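## Task

Scene 1: Put the green ring onto the post whose foot is green, resting flat on that post's pins. On the way the ring must never touch the table, the board, any post's foot, a robot base or any other fixed thing, and it must not end up on a short spare post, on another ring or on a loose object. The posts sit on springs and must not be tipped over. Any of these errors means failure. The ring must stay in place without the robot holding it; release it and pull the gripper away at the end.

## Robot and tools

Robot: two six-joint arms with parallel grippers, named left_arm and right_arm. They face each other across a table. left_arm's base is at (+0.003, +0.476, +0.101) m and right_arm's at (-0.074, -0.434, +0.089) m, so left_arm sits on the +y side. The names do not refer to sides of any camera picture.

Scene frame: origin at the table centre, +z up, table surface at z = +0.020 m. Reported gripper positions are in metres and orientations are wxyz quaternions, all in this frame. The printed position can be a little off, more so when an arm is stretched far. Gripper axes: fingers extend along the gripper's +x and close along its y. The reported point lies between the finger pads, about 3 to 4 cm short of the tips.

Row layout, shared by execute_actions and move: one flat list of 14 numbers, each within [-1, 1]. The first seven belong to left_arm (dx, dy, dz, rx, ry, rz, opening), the last seven to right_arm in the same order. Always send all 14, even when one arm is idle. dx, dy, dz, rx, ry, rz are an offset, not a pose: they are expressed in that gripper's own axes and measured from its measured pose at the start of the action (for move, from the pose in the latest result that showed one). A value of 1.0 equals 0.6 m of travel or 180 degrees of turn; rx, ry, rz form a single rotation vector. Opening is absolute, not an offset: +1 is wide open (0.088 m), empty fingers touch near -0.80, and values below that down to -1 close no further. Closing fully takes at least about 0.5 s.

execute_actions(actions): a list of actions; each action is a table of 1 to 15 rows, each row lasting one 1/30 s step. If fewer than 15 rows are given, the last one repeats to fill 15 steps (0.5 s). Every row in an action is relative to the pose at the action's start, not to the previous row. An empty list simply reports state and images.

move(target, speed, blocking): target is one 14-number row as above. Each gripper follows a straight line to its target, both finishing together, lasting 0.5 to 10 s; anything longer is cut off at 10 s. speed is top path speed in m/s, 0.002 to 0.5 (default 0.25); rotation is capped at twice that in rad/s. Paths ignore obstacles and the other arm, and grippers can lag, wander or overshoot the speed near full reach. Faster contact hits harder, and aiming past a contact presses harder. With blocking=false the call returns after 0.5 s; use wait(0) to check, and no other motion command is accepted until the move is shown finished, unless you call stop.

wait(seconds): 0 to 10 s, arms hold their last command; returns early if a running move ends. stop(): brakes a running move; it needs stopping distance, the fingers keep moving. zoom_image(camera, region): enlarges [x0, y0, x1, y1] pixels (max 504 by 504) of the latest image from cam_head_left, cam_head_right, cam_high, cam_low, cam_left_wrist or cam_right_wrist. read_manual(section) only gives licence text. finished_scene(scene) ends scene 1 or 2 for good and reports success.

Controller behaviour: each step, the commanded pose is limited to 70 mm and 16 degrees from the measured pose, then reached by damped inverse kinematics, favouring position over orientation. Far targets need several actions; after an action an arm continues only to its last limited pose. Friction may leave the gripper short or slightly tilted, and tiny moves may do nothing, so check each result and correct tilt. To keep an arm still, send it the offset back to its desired pose in the first call of a reply and zeros afterwards, always with its intended opening.

Result lines: the state line lists each gripper's position, quaternion and velocities for left_arm and right_arm. Hand target shows where the controller is now driving each gripper. grip_measured is the finger opening on the command scale; the last joint value gives it in metres. To hold something, command an opening well below grip_measured; the gap sets squeeze force (about 34 N per pad max; fast closing can push harder or spring the fingers open). Readings may be off by about 1 mm per gripper. A move: line gives the outcome (done, off_target, moving, held, fault) plus limits: paced means the sent pose was clipped, held means a check blocked steps (afterwards motion can jump past speed). Distance to target is given per gripper. pose unreachable means the clearance check altered or blocked that arm's command. Joint torques are raw drive outputs with offsets and noise.

Joint ranges (rad): waist -3.054 to 3.054, shoulder 0 to 3.142, elbow 0 to 2.356, wrist pitch and yaw -1.571 to 1.571, wrist roll -3.142 to 3.142. Load limits (N m): waist 16.8, shoulder 20.8, elbow 20.8, wrist pitch 5.49, wrist yaw 5.47, wrist roll 5.13, held weight included; exceeding one causes a TORQUE FAULT, freezing that arm 10 s. Motors heat when holding loads: MOTOR HOT from 50 °C, an OVER-TEMPERATURE FAULT at 95 °C, and possible power loss if cooling is too slow.

Avoid: arms colliding or pressing each other, dropping or slamming the ring, knocking anything off the table, tipping the sprung posts, and letting the carried ring touch fixed parts. Loose objects may occasionally be nudged by outside forces.

Each tool is called after "Call:" by a JSON object that holds its "name" and its "arguments", one argument or row to a line.

## Session

Call:
{"name": "execute_actions", "arguments": {
  "actions": []
}}

Scene clock: 0.00 s.
left_arm: end_effector_position=(+0.2327, +0.4445, +0.3473) grip_measured=+0.849 end_effector_quat_wxyz=(+0.757, -0.134, +0.634, -0.079) end_effector_velocity=(-0.005, +0.000, -0.002) end_effector_angular_velocity=(+0.007, +0.025, -0.008) | right_arm: end_effector_position=(-0.0842, -0.1745, +0.3225) grip_measured=+0.843 end_effector_quat_wxyz=(-0.266, +0.842, +0.394, -0.257) end_effector_velocity=(-0.001, -0.001, -0.004) end_effector_angular_velocity=(-0.029, -0.018, +0.010)
Joint positions: left_arm=[ 1.221  1.327  1.471 -1.54   0.305 -0.047  0.081] | right_arm=[ 1.023  0.915  0.64  -0.294  1.145 -1.885  0.08 ]
Joint velocities: left_arm=[-0.002  0.002 -0.002 -0.022 -0.007  0.007  0.   ] | right_arm=[ 0.002  0.002 -0.002 -0.022 -0.007 -0.007 -0.   ]
Joint torques (N m, as the arm reports them, + toward a larger angle): no reading
Motor temperatures (°C, as the motors report them): left_arm=[28 28 28 27 29 30] | right_arm=[29 30 29 27 31 28]
Heat: left arm: hottest wrist roll 30 °C (+0.0 °C/min); right arm: hottest wrist yaw 31 °C (+0.0 °C/min).
Hand target (left_arm): +0.233, +0.444, +0.347; +0.757, -0.134, +0.634, -0.079
Hand target (right_arm): -0.084, -0.175, +0.323; -0.266, +0.842, +0.394, -0.257

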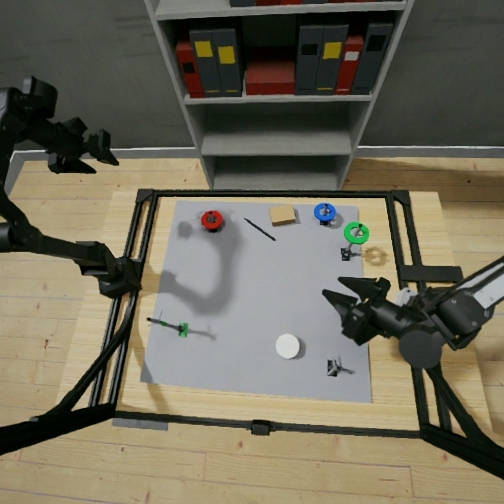

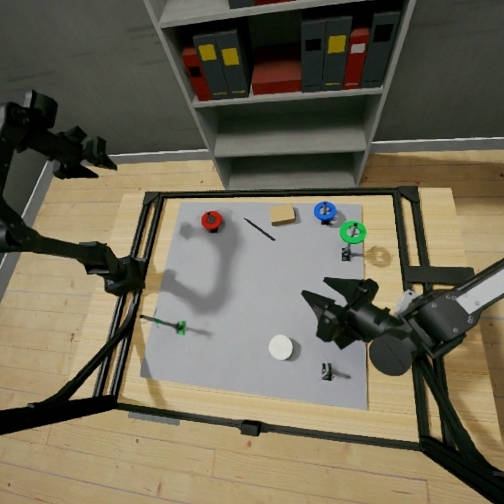

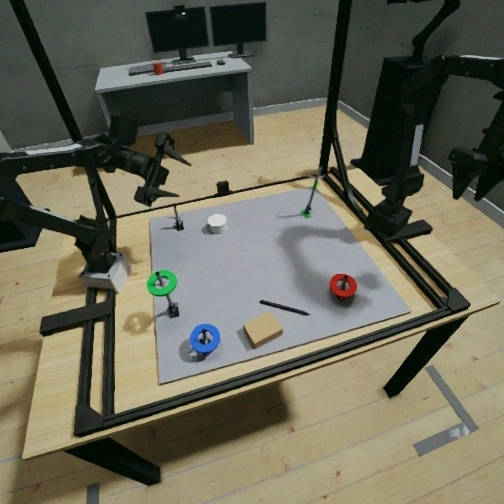

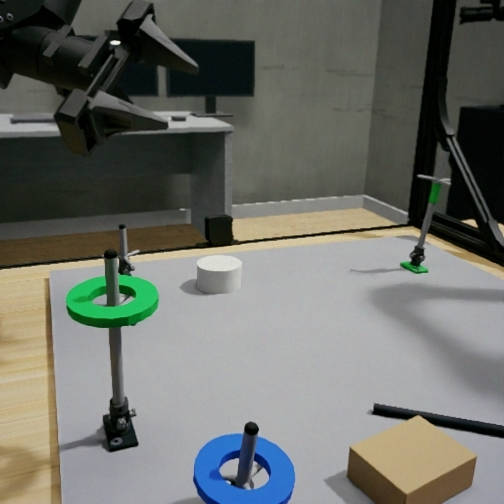

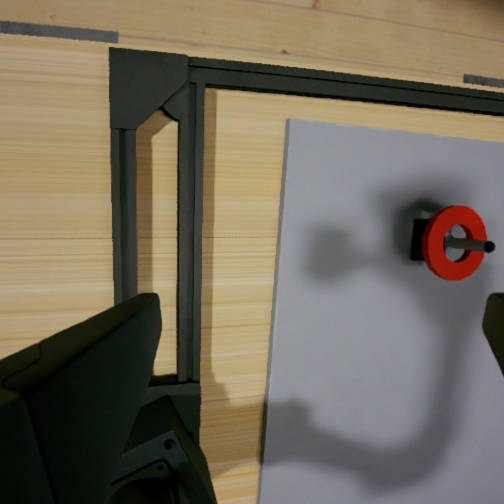

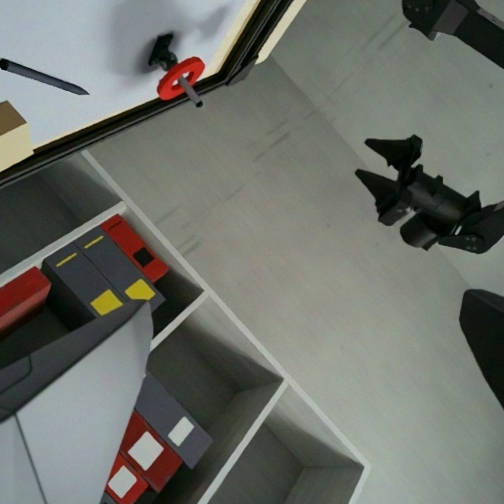

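Call:
{"name": "zoom_image", "arguments": {
  "camera": "cam_low",
  "region": [340, 100, 504, 300]
}}

Call:
{"name": "zoom_image", "arguments": {
  "camera": "cam_low",
  "region": [30, 210, 270, 470]
}}

Call:
{"name": "zoom_image", "arguments": {
  "camera": "cam_head_left",
  "region": [100, 180, 420, 420]
}}

Call:
{"name": "zoom_image", "arguments": {
  "camera": "cam_high",
  "region": [260, 130, 380, 250]
}}

Region (340, 100, 504, 300) of cam_low's 504x504 image, scaled by 2.520, with more detail than that image has; it fills the left 413 columns of this view, and the rest is white.

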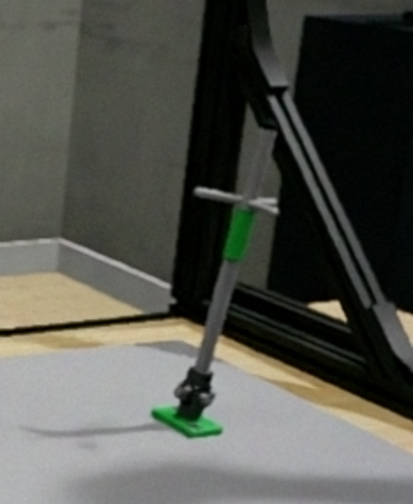

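Region (30, 210, 270, 470) of cam_low's 504x504 image, scaled by 1.938, with more detail than that image has; it fills the left 465 columns of this view, and the rest is white.

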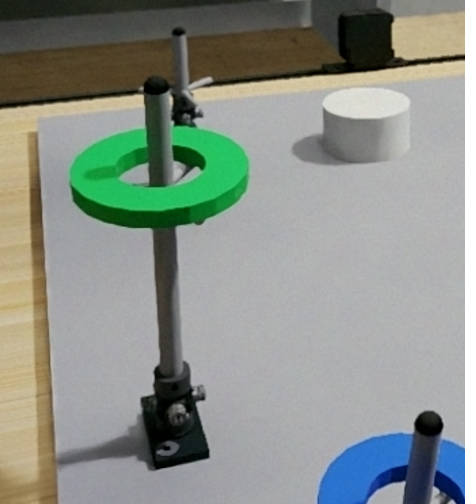

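Region (100, 180, 420, 420) of cam_head_left's 504x504 image, scaled by 1.575, with more detail than that image has; it fills the top 378 rows of this view, and the rest is white.

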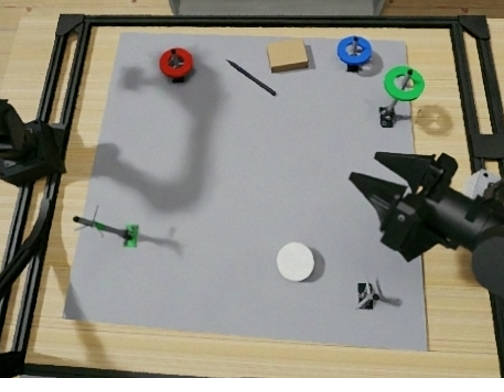

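Region (260, 130, 380, 250) of cam_high's 504x504 image, scaled by 4.200, with more detail than that image has.

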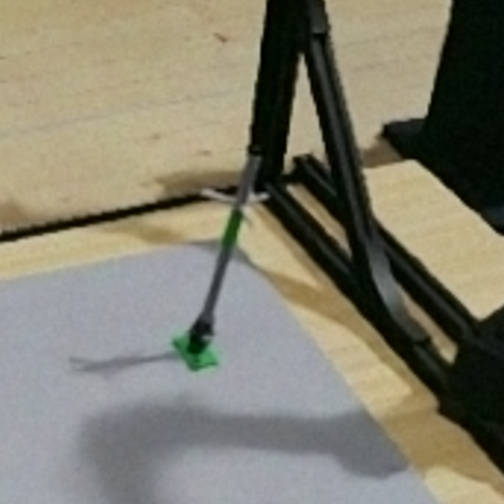

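Call:
{"name": "move", "arguments": {
  "target": [0.1265,-0.317,-0.35,0.464,0.115,0.042,1,0.0357,0.2508,-0.1375,0.644,0.215,0.497,1],
  "speed": 0.4
}}

Scene clock: 5.43 s.
left_arm: end_effector_position=(+0.0502, +0.2234, +0.2992) grip_measured=+1.000 end_effector_quat_wxyz=(+0.547, +0.455, +0.542, -0.448) end_effector_velocity=(-0.004, +0.000, +0.000) end_effector_angular_velocity=(+0.006, +0.008, +0.010) | right_arm: end_effector_position=(+0.0572, -0.2619, +0.2777) grip_measured=+1.000 end_effector_quat_wxyz=(+0.639, -0.304, +0.639, +0.303) end_effector_velocity=(+0.003, +0.000, +0.000) end_effector_angular_velocity=(+0.010, +0.001, -0.010)
Joint positions: left_arm=[-0.235  1.532  1.487 -1.528 -0.013 -0.011  0.088] | right_arm=[-0.223  1.373  1.312 -1.511  0.001  0.034  0.088]
Joint velocities: left_arm=[-0.012  0.002  0.002 -0.007  0.007 -0.022  0.   ] | right_arm=[-0.017  0.002  0.002  0.007 -0.007 -0.007  0.   ]
Joint torques (N m, as the arm reports them, + toward a larger angle): left_arm=[-0.37 -3.72  7.52 -0.37 -0.08  0.24] | right_arm=[-0.17 -3.15  7.01  0.13 -0.05  0.03]
Motor temperatures (°C, as the motors report them): left_arm=[28 29 28 27 29 30] | right_arm=[29 30 30 27 31 28]
Heat: left arm: hottest wrist roll 30 °C (+0.0 °C/min); right arm: hottest wrist yaw 31 °C (+0.0 °C/min).
Hand target (left_arm): +0.050, +0.220, +0.300; +0.546, +0.458, +0.539, -0.450
Hand target (right_arm): +0.059, -0.260, +0.279; +0.639, -0.301, +0.640, +0.302
Off the commanded pose (left_arm): 0.004 m, 1 deg.
Off the commanded pose (right_arm): 0.004 m, 1 deg.
move: done

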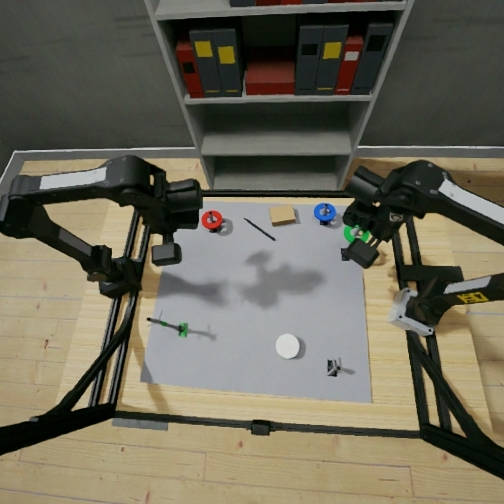

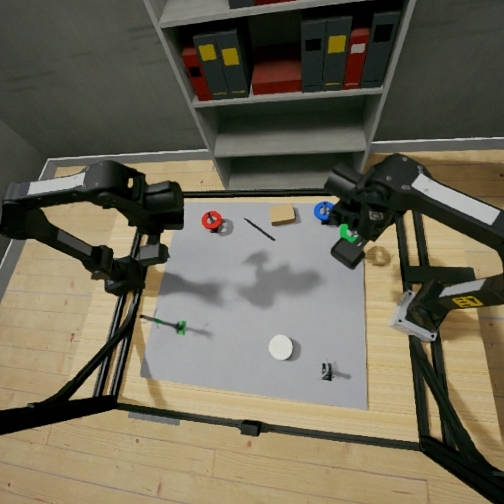

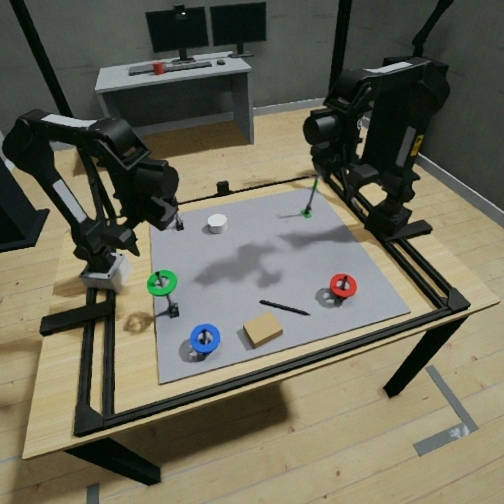

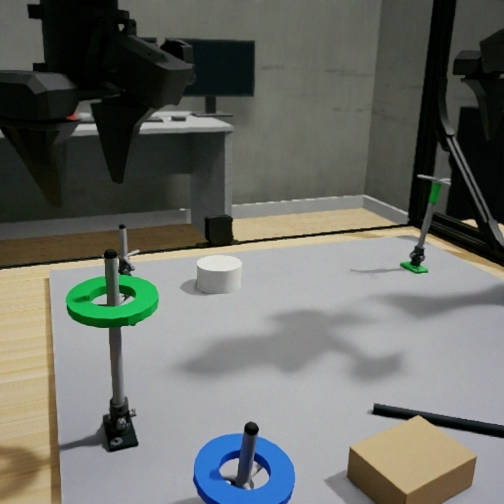

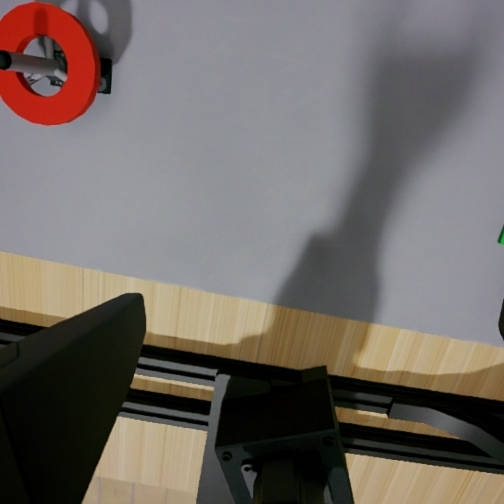

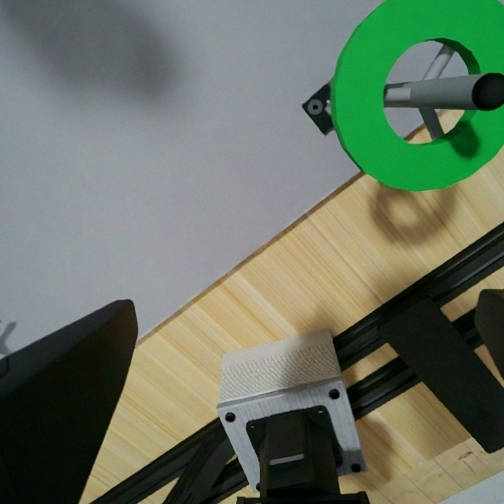

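Call:
{"name": "move", "arguments": {
  "target": [0,-0.291,-0.167,0.261,0,0,1,-0.015,-0.092,0.092,0,0,0,1],
  "speed": 0.3
}}

Scene clock: 7.77 s.
left_arm: end_effector_position=(-0.1365, +0.2922, +0.2966) grip_measured=+1.000 end_effector_quat_wxyz=(+0.321, +0.637, +0.317, -0.625) end_effector_velocity=(-0.005, -0.003, +0.000) end_effector_angular_velocity=(-0.022, +0.008, -0.005) | right_arm: end_effector_position=(+0.1319, -0.2555, +0.2864) grip_measured=+1.000 end_effector_quat_wxyz=(+0.639, -0.304, +0.638, +0.304) end_effector_velocity=(-0.003, -0.001, +0.001) end_effector_angular_velocity=(+0.005, +0.027, +0.029)
Joint positions: left_arm=[-1.07   1.442  1.395 -1.536 -0.013 -0.024  0.088] | right_arm=[-0.429  1.588  1.541 -1.523  0.    -0.173  0.088]
Joint velocities: left_arm=[-0.012  0.002  0.002  0.022 -0.007 -0.007  0.   ] | right_arm=[-0.007  0.002  0.007 -0.022 -0.022 -0.037  0.   ]
Joint torques (N m, as the arm reports them, + toward a larger angle): left_arm=[-0.42 -3.18  7.46 -0.08 -0.04 -0.26] | right_arm=[-0.57 -4.41  6.99  0.06  0.06 -0.13]
Motor temperatures (°C, as the motors report them): left_arm=[28 29 29 27 29 30] | right_arm=[29 31 31 27 31 28]
Heat: left arm: hottest wrist roll 30 °C (+0.0 °C/min); right arm: hottest shoulder 31 °C (+0.0 °C/min).
Hand target (left_arm): -0.139, +0.290, +0.298; +0.323, +0.635, +0.316, -0.627
Hand target (right_arm): +0.135, -0.255, +0.287; +0.639, -0.304, +0.639, +0.303
Off the commanded pose (left_arm): 0.004 m, 0 deg.
Off the commanded pose (right_arm): 0.003 m, 0 deg.
move: done

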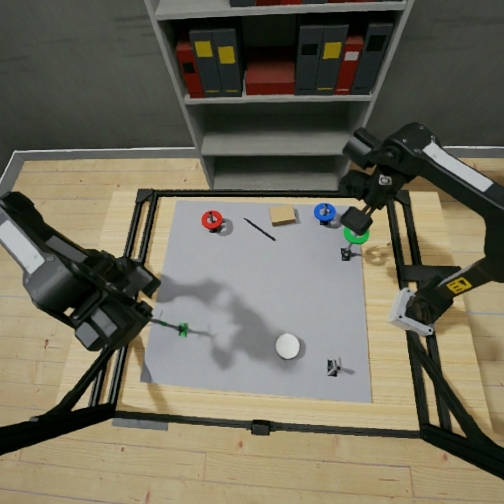

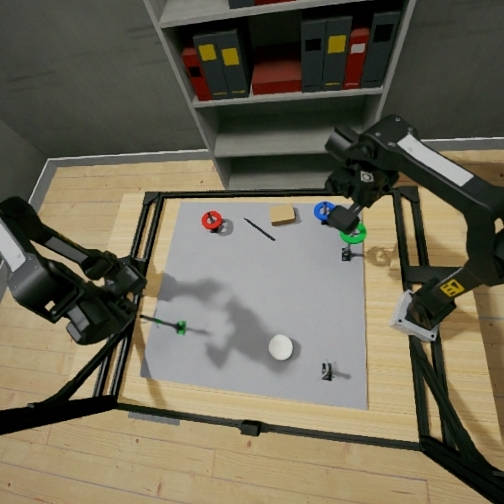

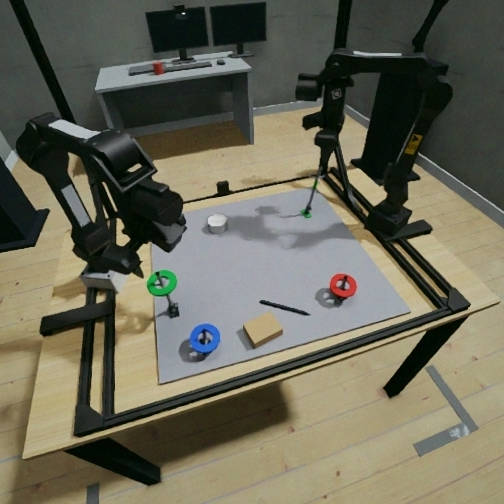

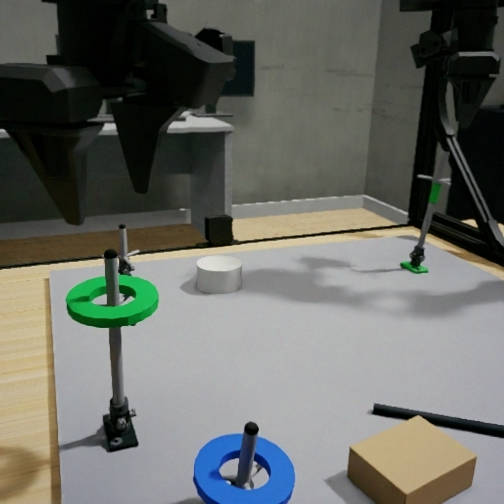

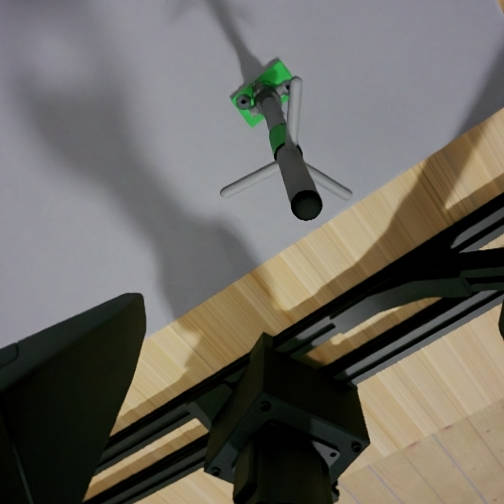

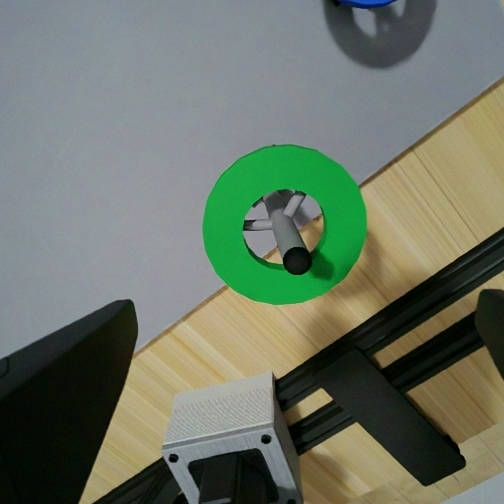

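Call:
{"name": "move", "arguments": {
  "target": [0.028,-0.01,0,0,-0.07,0.02,1,0.115,0,0.003,0.167,0,0,1],
  "speed": 0.25
}}

Scene clock: 9.83 s.
left_arm: end_effector_position=(-0.1427, +0.2939, +0.2814) grip_measured=+1.000 end_effector_quat_wxyz=(+0.372, +0.574, +0.260, -0.682) end_effector_velocity=(+0.004, +0.001, -0.001) end_effector_angular_velocity=(-0.009, -0.019, +0.009) | right_arm: end_effector_position=(+0.1354, -0.2526, +0.2190) grip_measured=+1.000 end_effector_quat_wxyz=(+0.696, -0.128, +0.694, +0.129) end_effector_velocity=(-0.001, +0.000, +0.000) end_effector_angular_velocity=(+0.010, -0.001, -0.039)
Joint positions: left_arm=[-1.146  1.264  1.177 -1.282 -0.092 -0.087  0.088] | right_arm=[-0.43   1.588  1.273 -1.253  0.     0.349  0.088]
Joint velocities: left_arm=[-0.002 -0.007 -0.007 -0.007 -0.022 -0.007  0.   ] | right_arm=[-0.002 -0.007 -0.007  0.007 -0.007  0.037  0.   ]
Joint torques (N m, as the arm reports them, + toward a larger angle): left_arm=[-0.41 -3.94  4.72  0.32 -0.1  -0.25] | right_arm=[ 0.06 -6.19  4.23  0.57  0.03  0.01]
Motor temperatures (°C, as the motors report them): left_arm=[28 29 29 27 29 30] | right_arm=[29 31 31 27 31 28]
Heat: left arm: hottest wrist roll 30 °C (+0.0 °C/min); right arm: hottest shoulder 31 °C (+0.0 °C/min).
Hand target (left_arm): -0.141, +0.296, +0.280; +0.373, +0.574, +0.260, -0.681
Hand target (right_arm): +0.133, -0.254, +0.217; +0.696, -0.127, +0.695, +0.128
Off the commanded pose (left_arm): 0.003 m, 0 deg.
Off the commanded pose (right_arm): 0.003 m, 0 deg.
move: done

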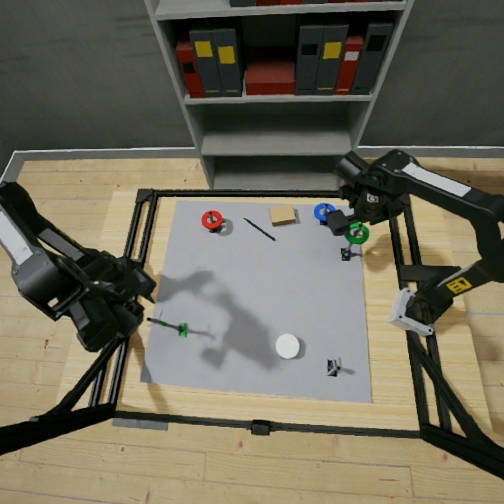

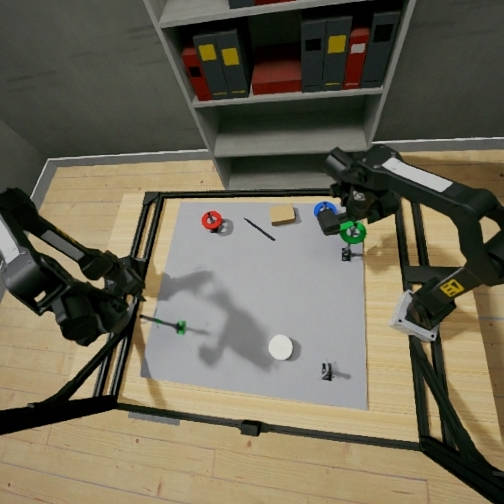

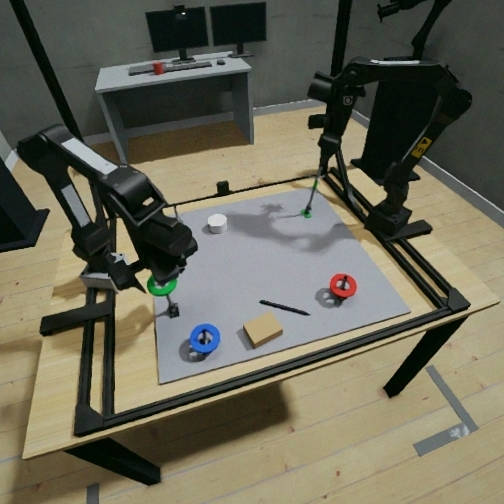

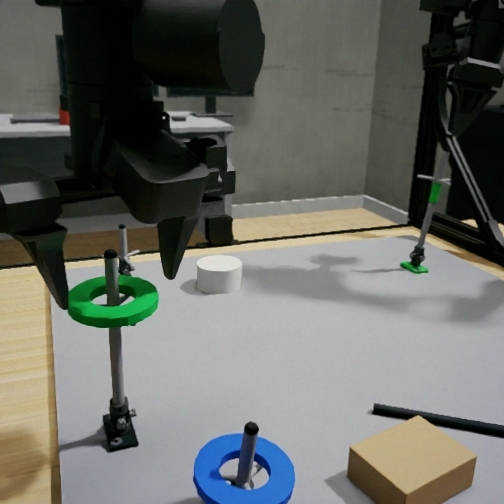

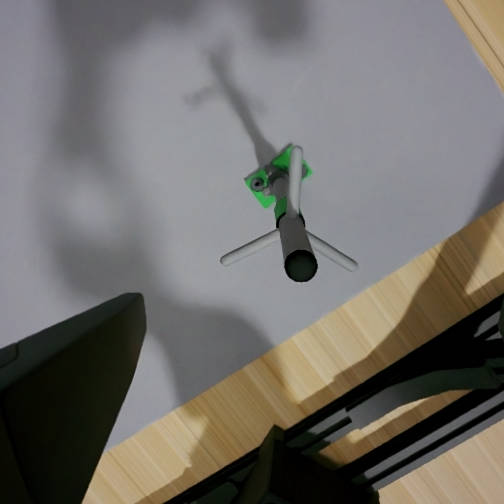

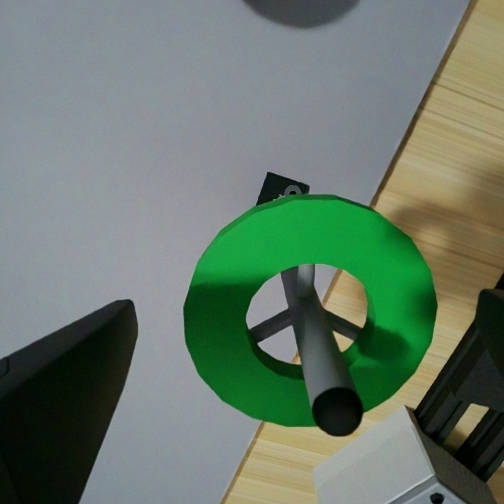

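Call:
{"name": "move", "arguments": {
  "target": [0.022,0.3275,0.14,-0.155,-0.411,0.153,1,0.052,-0.005,-0.006,0,0,0,1],
  "speed": 0.4
}}

Call:
{"name": "zoom_image", "arguments": {
  "camera": "cam_low",
  "region": [20, 200, 220, 400]
}}

Scene clock: 12.90 s.
left_arm: end_effector_position=(-0.0381, +0.1084, +0.3056) grip_measured=+1.000 end_effector_quat_wxyz=(+0.705, -0.008, +0.001, -0.709) end_effector_velocity=(+0.002, -0.001, -0.001) end_effector_angular_velocity=(-0.012, -0.005, +0.010) | right_arm: end_effector_position=(+0.1347, -0.2541, +0.1910) grip_measured=+1.000 end_effector_quat_wxyz=(+0.699, -0.126, +0.691, +0.131) end_effector_velocity=(-0.003, -0.002, -0.001) end_effector_angular_velocity=(-0.002, +0.014, -0.010)
Joint positions: left_arm=[-0.595  1.326  0.412  0.924 -0.179 -0.011  0.088] | right_arm=[-0.432  1.588  1.161 -1.131  0.     0.346  0.088]
Joint velocities: left_arm=[ 0.002  0.017 -0.007  0.037 -0.007  0.007  0.   ] | right_arm=[-0.002 -0.002 -0.007 -0.007 -0.007  0.007  0.   ]
Joint torques (N m, as the arm reports them, + toward a larger angle): left_arm=[ 0.29 -2.6   4.66  1.55 -0.05 -0.22] | right_arm=[-0.29 -5.43  4.31  0.56  0.03 -0.12]
Motor temperatures (°C, as the motors report them): left_arm=[28 29 29 28 29 30] | right_arm=[29 31 31 27 31 28]
Heat: left arm: hottest wrist roll 30 °C (+0.0 °C/min); right arm: hottest shoulder 31 °C (+0.0 °C/min).
Hand target (left_arm): -0.036, +0.109, +0.298; +0.707, -0.003, +0.007, -0.707
Hand target (right_arm): +0.133, -0.256, +0.188; +0.696, -0.128, +0.694, +0.129
Off the commanded pose (left_arm): 0.007 m, 1 deg.
Off the commanded pose (right_arm): 0.004 m, 1 deg.
move: done

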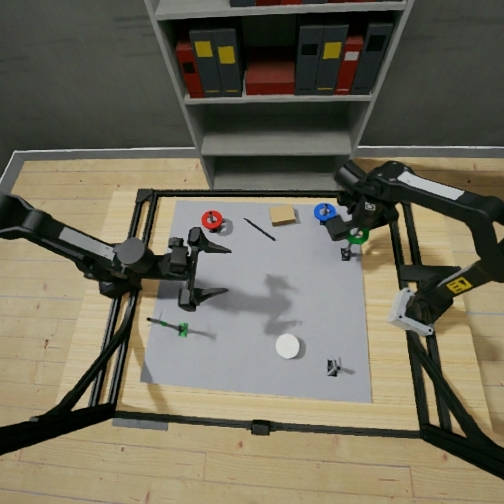

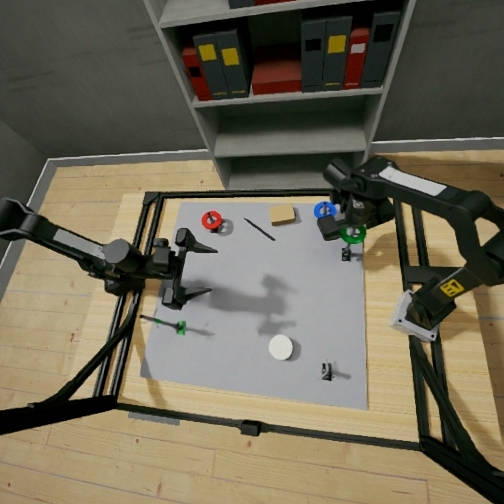

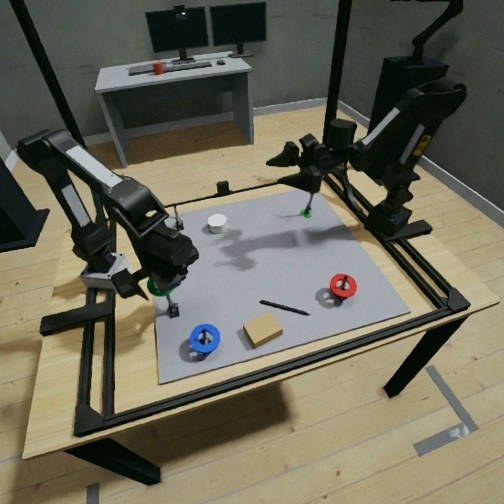

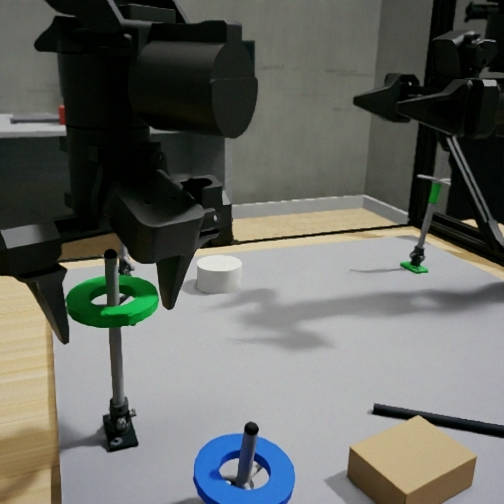

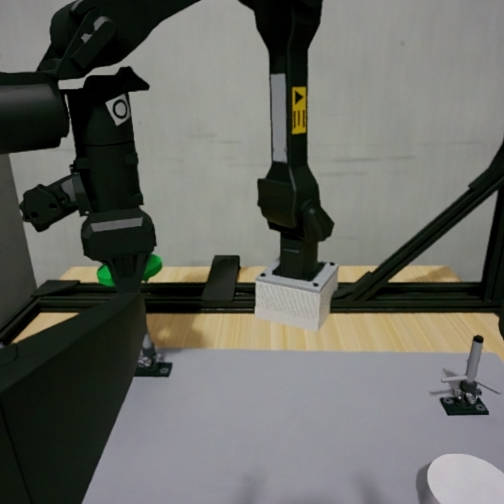

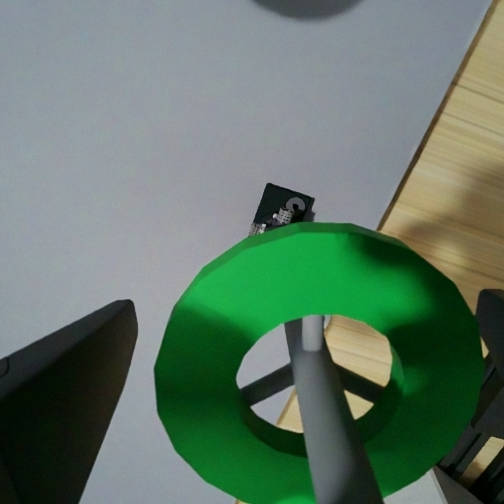

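Region (20, 200, 220, 400) of cam_low's 504x504 image, scaled by 2.520, with more detail than that image has.

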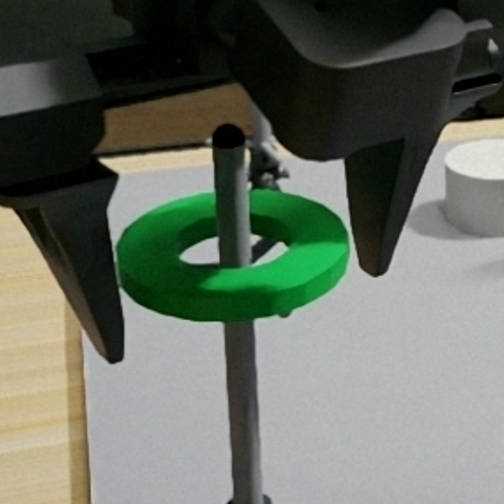

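Call:
{"name": "execute_actions", "arguments": {
  "actions": [
    [[0,0,0,0,0,0,1,0,0,-0.003,0,0,0,0.85],[0,0,0,0,0,0,1,0,0,-0.003,0,0,0,0.8],[0,0,0,0,0,0,1,0,0,-0.003,0,0,0,0.75],[0,0,0,0,0,0,1,0,0,-0.003,0,0,0,0.7],[0,0,0,0,0,0,1,0,0,-0.003,0,0,0,0.65],[0,0,0,0,0,0,1,0,0,-0.003,0,0,0,0.6],[0,0,0,0,0,0,1,0,0,-0.003,0,0,0,0.55],[0,0,0,0,0,0,1,0,0,-0.003,0,0,0,0.5],[0,0,0,0,0,0,1,0,0,-0.003,0,0,0,0.45],[0,0,0,0,0,0,1,0,0,-0.003,0,0,0,0.4],[0,0,0,0,0,0,1,0,0,-0.003,0,0,0,0.35]]
  ]
}}

Scene clock: 13.63 s.
left_arm: end_effector_position=(-0.0381, +0.1083, +0.3051) grip_measured=+1.000 end_effector_quat_wxyz=(+0.705, -0.008, +0.001, -0.709) end_effector_velocity=(-0.000, -0.000, -0.007) end_effector_angular_velocity=(+0.026, +0.002, -0.005) | right_arm: end_effector_position=(+0.1347, -0.2541, +0.1910) grip_measured=+0.633 end_effector_quat_wxyz=(+0.699, -0.126, +0.691, +0.131) end_effector_velocity=(-0.004, -0.001, +0.001) end_effector_angular_velocity=(-0.006, +0.018, +0.010)
Joint positions: left_arm=[-0.595  1.327  0.411  0.926 -0.179 -0.011  0.088] | right_arm=[-0.432  1.588  1.161 -1.131  0.     0.346  0.07 ]
Joint velocities: left_arm=[ 0.002  0.002 -0.002 -0.022  0.007 -0.007  0.   ] | right_arm=[ 0.002 -0.002  0.002 -0.022 -0.007 -0.007 -0.   ]
Joint torques (N m, as the arm reports them, + toward a larger angle): left_arm=[-0.01 -3.67  6.29  1.23  0.03 -0.04] | right_arm=[ 0.07 -6.03  4.93  0.34  0.03  0.05]
Motor temperatures (°C, as the motors report them): left_arm=[28 29 29 28 29 30] | right_arm=[29 31 31 27 31 28]
Heat: left arm: hottest wrist roll 30 °C (+0.0 °C/min); right arm: hottest shoulder 31 °C (+0.0 °C/min).
Hand target (left_arm): -0.038, +0.108, +0.306; +0.705, -0.008, +0.001, -0.709
Hand target (right_arm): +0.133, -0.255, +0.191; +0.699, -0.126, +0.691, +0.131
Off the commanded pose (left_arm): 0.001 m, 0 deg.
Off the commanded pose (right_arm): 0.002 m, 0 deg.

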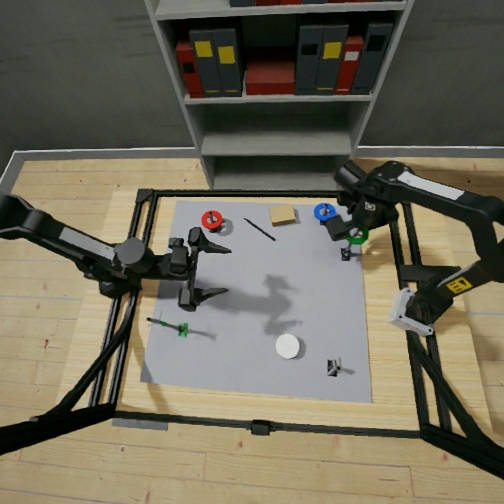

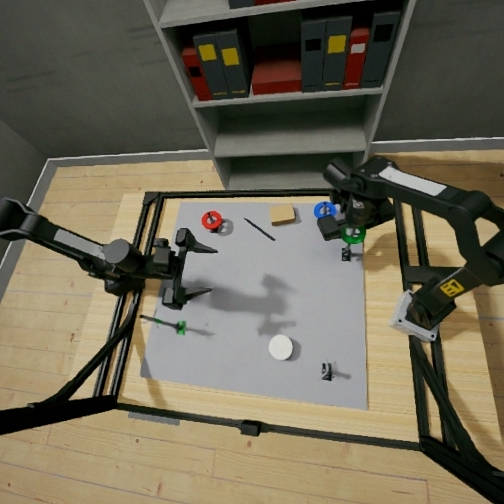

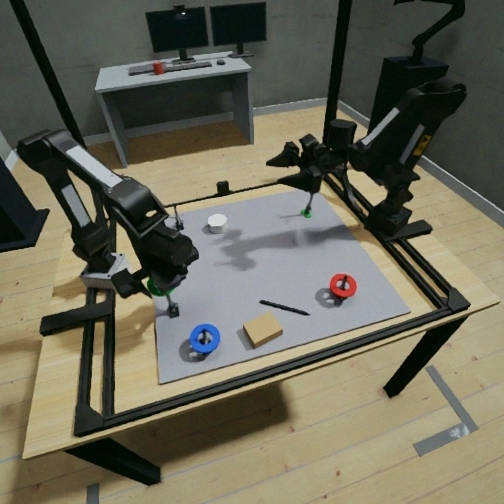

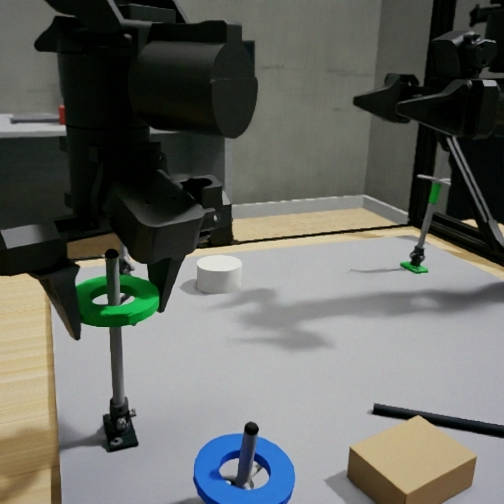

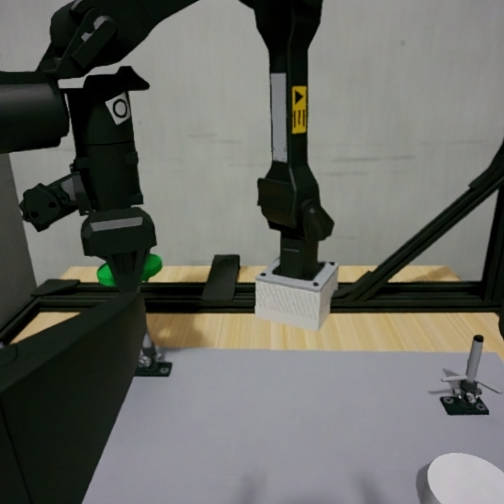

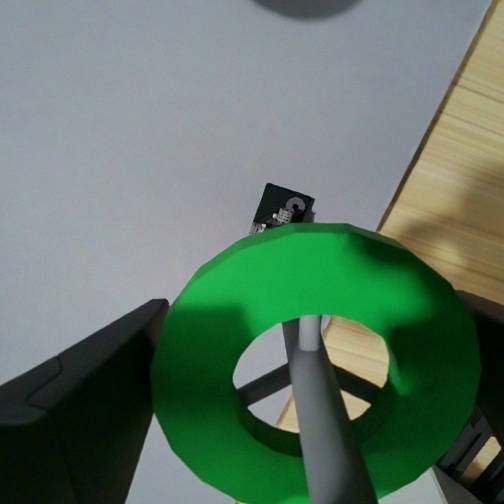

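Gripped. Lift.

Call:
{"name": "move", "arguments": {
  "target": [0,0,0,0,0,0,1,-0.125,-0.005,0.003,0,0,0,0.35],
  "speed": 0.12
}}

Scene clock: 14.90 s.
left_arm: end_effector_position=(-0.0381, +0.1083, +0.3051) grip_measured=+1.000 end_effector_quat_wxyz=(+0.705, -0.008, +0.001, -0.709) end_effector_velocity=(+0.000, +0.001, -0.002) end_effector_angular_velocity=(+0.007, +0.006, +0.005) | right_arm: end_effector_position=(+0.1350, -0.2577, +0.2613) grip_measured=+0.632 end_effector_quat_wxyz=(+0.695, -0.129, +0.695, +0.129) end_effector_velocity=(-0.004, -0.000, +0.002) end_effector_angular_velocity=(+0.009, +0.024, +0.005)
Joint positions: left_arm=[-0.595  1.327  0.411  0.926 -0.179 -0.011  0.088] | right_arm=[-0.443  1.579  1.432 -1.424  0.     0.335  0.07 ]
Joint velocities: left_arm=[-0.002 -0.002 -0.002 -0.007 -0.007 -0.007  0.   ] | right_arm=[-0.002 -0.002  0.007 -0.022 -0.022 -0.007 -0.   ]
Joint torques (N m, as the arm reports them, + toward a larger angle): left_arm=[-0.05 -3.44  6.35  1.34  0.06  0.02] | right_arm=[-0.25 -5.82  7.02  0.11  0.03 -0.11]
Motor temperatures (°C, as the motors report them): left_arm=[28 29 29 28 29 30] | right_arm=[29 32 31 27 31 28]
Heat: left arm: hottest wrist roll 30 °C (+0.0 °C/min); right arm: hottest shoulder 32 °C (+4.0 °C/min).
Hand target (left_arm): -0.038, +0.108, +0.305; +0.705, -0.008, +0.001, -0.709
Hand target (right_arm): +0.137, -0.257, +0.266; +0.699, -0.126, +0.691, +0.131
Off the commanded pose (left_arm): 0.000 m, 0 deg.
Off the commanded pose (right_arm): 0.005 m, 1 deg.
move: done

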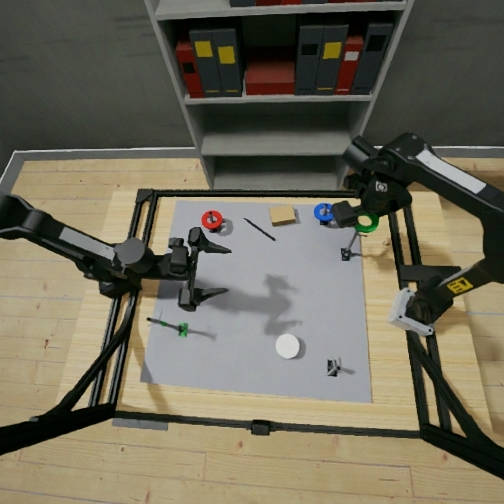

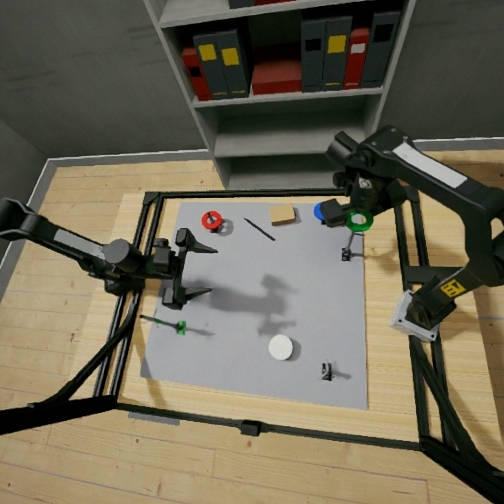

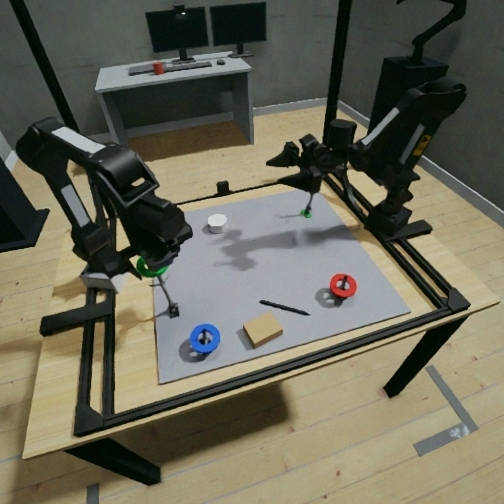

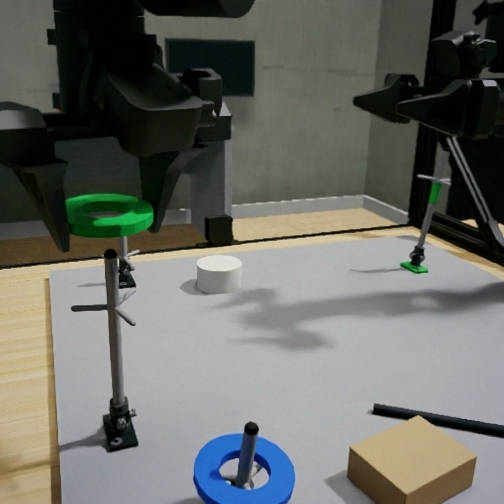

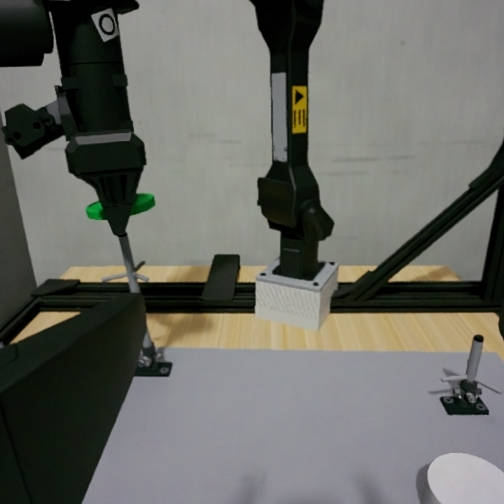

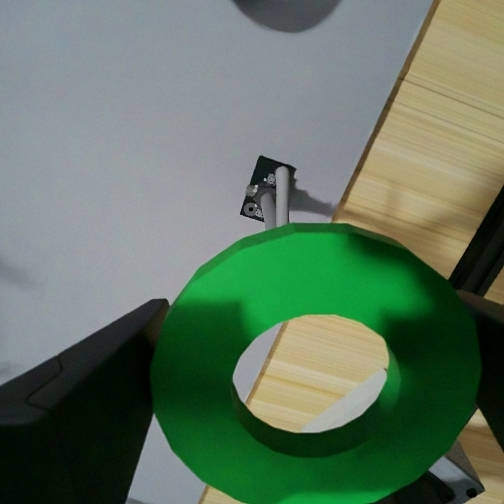

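Call:
{"name": "move", "arguments": {
  "target": [0,0,0,0,0,0,1,-0.073,0.529,-0.11,0.1178,-0.1178,0.49,0.35],
  "speed": 0.35
}}

Call:
{"name": "zoom_image", "arguments": {
  "camera": "cam_head_left",
  "region": [160, 200, 320, 340]
}}

Scene clock: 18.23 s.
left_arm: end_effector_position=(-0.0382, +0.1082, +0.3049) grip_measured=+1.000 end_effector_quat_wxyz=(+0.705, -0.008, +0.001, -0.709) end_effector_velocity=(-0.000, +0.001, -0.002) end_effector_angular_velocity=(+0.007, -0.009, -0.005) | right_arm: end_effector_position=(-0.0369, +0.0158, +0.3128) grip_measured=+0.633 end_effector_quat_wxyz=(+0.526, +0.530, +0.466, +0.475) end_effector_velocity=(-0.002, +0.002, -0.006) end_effector_angular_velocity=(-0.002, +0.007, +0.010)
Joint positions: left_arm=[-0.595  1.328  0.411  0.926 -0.179 -0.011  0.088] | right_arm=[0.362 1.599 0.741 0.872 0.05  1.566 0.07 ]
Joint velocities: left_arm=[ 0.002 -0.002 -0.002 -0.007  0.007  0.007  0.   ] | right_arm=[ 0.002  0.022 -0.002  0.022 -0.007  0.007 -0.   ]
Joint torques (N m, as the arm reports them, + toward a larger angle): left_arm=[-0.06 -3.42  6.35  1.36  0.06 -0.04] | right_arm=[ 0.06 -5.01  5.43  2.33  0.07 -0.04]
Motor temperatures (°C, as the motors report them): left_arm=[28 30 30 28 29 30] | right_arm=[29 32 31 28 31 28]
Heat: left arm: hottest shoulder 30 °C (+0.0 °C/min); right arm: hottest shoulder 32 °C (+3.3 °C/min).
Hand target (left_arm): -0.038, +0.108, +0.305; +0.705, -0.008, +0.001, -0.709
Hand target (right_arm): -0.038, +0.017, +0.306; +0.528, +0.528, +0.469, +0.472
Off the commanded pose (left_arm): 0.000 m, 0 deg.
Off the commanded pose (right_arm): 0.009 m, 1 deg.
move: off_target (right_arm)

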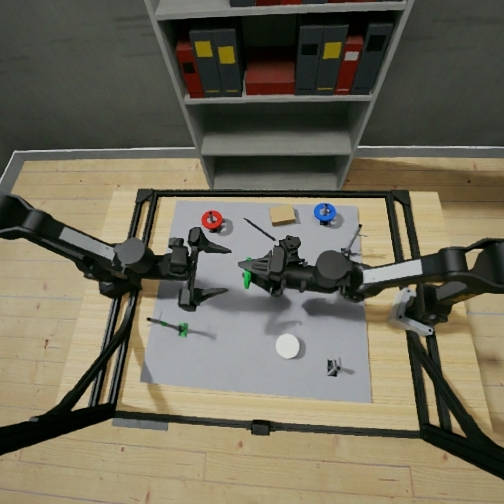

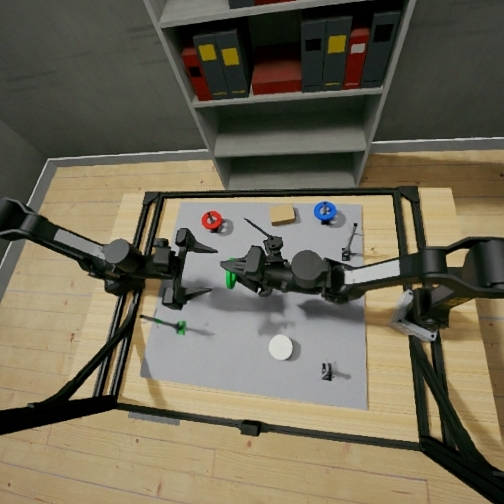

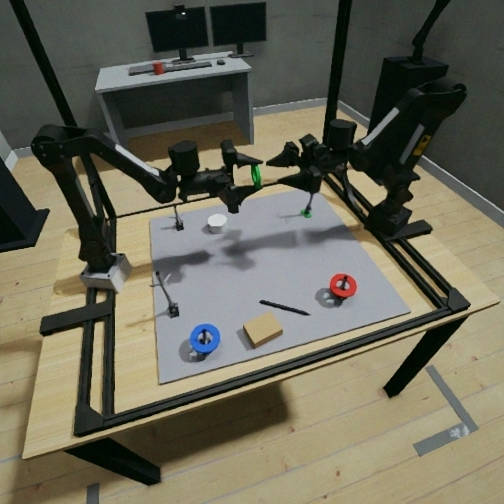

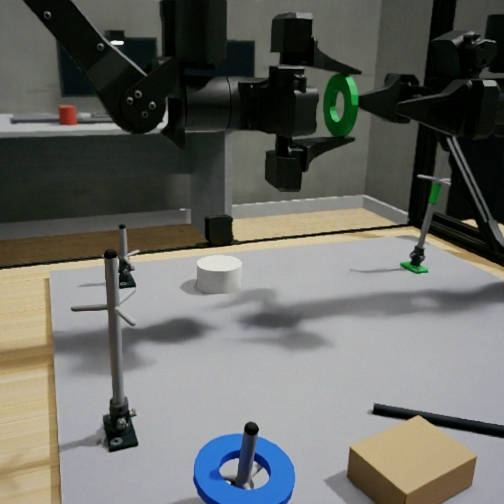

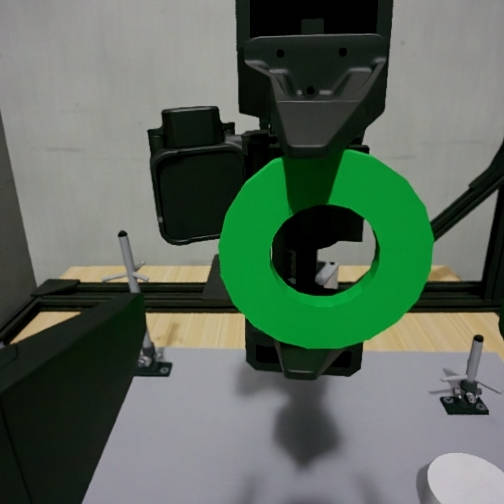

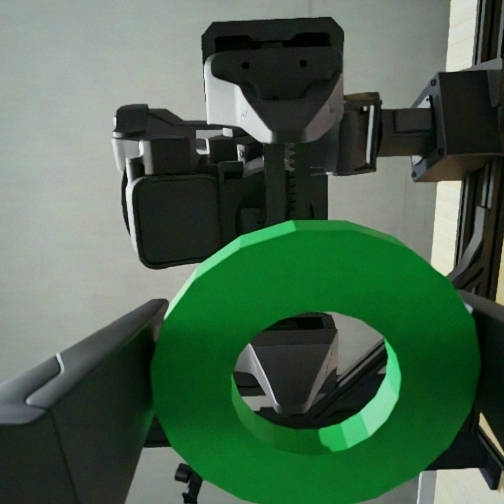

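Region (160, 200, 320, 340) of cam_head_left's 504x504 image, scaled by 3.150, with more detail than that image has; it fills the top 441 rows of this view, and the rest is white.

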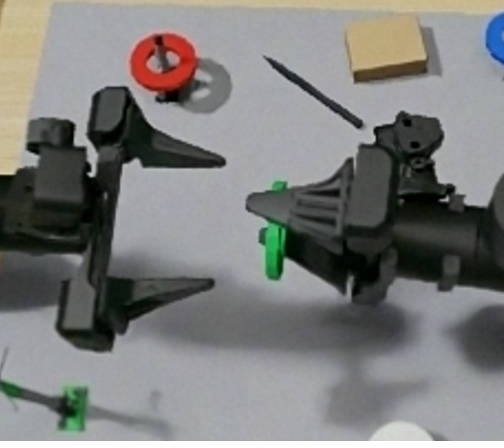

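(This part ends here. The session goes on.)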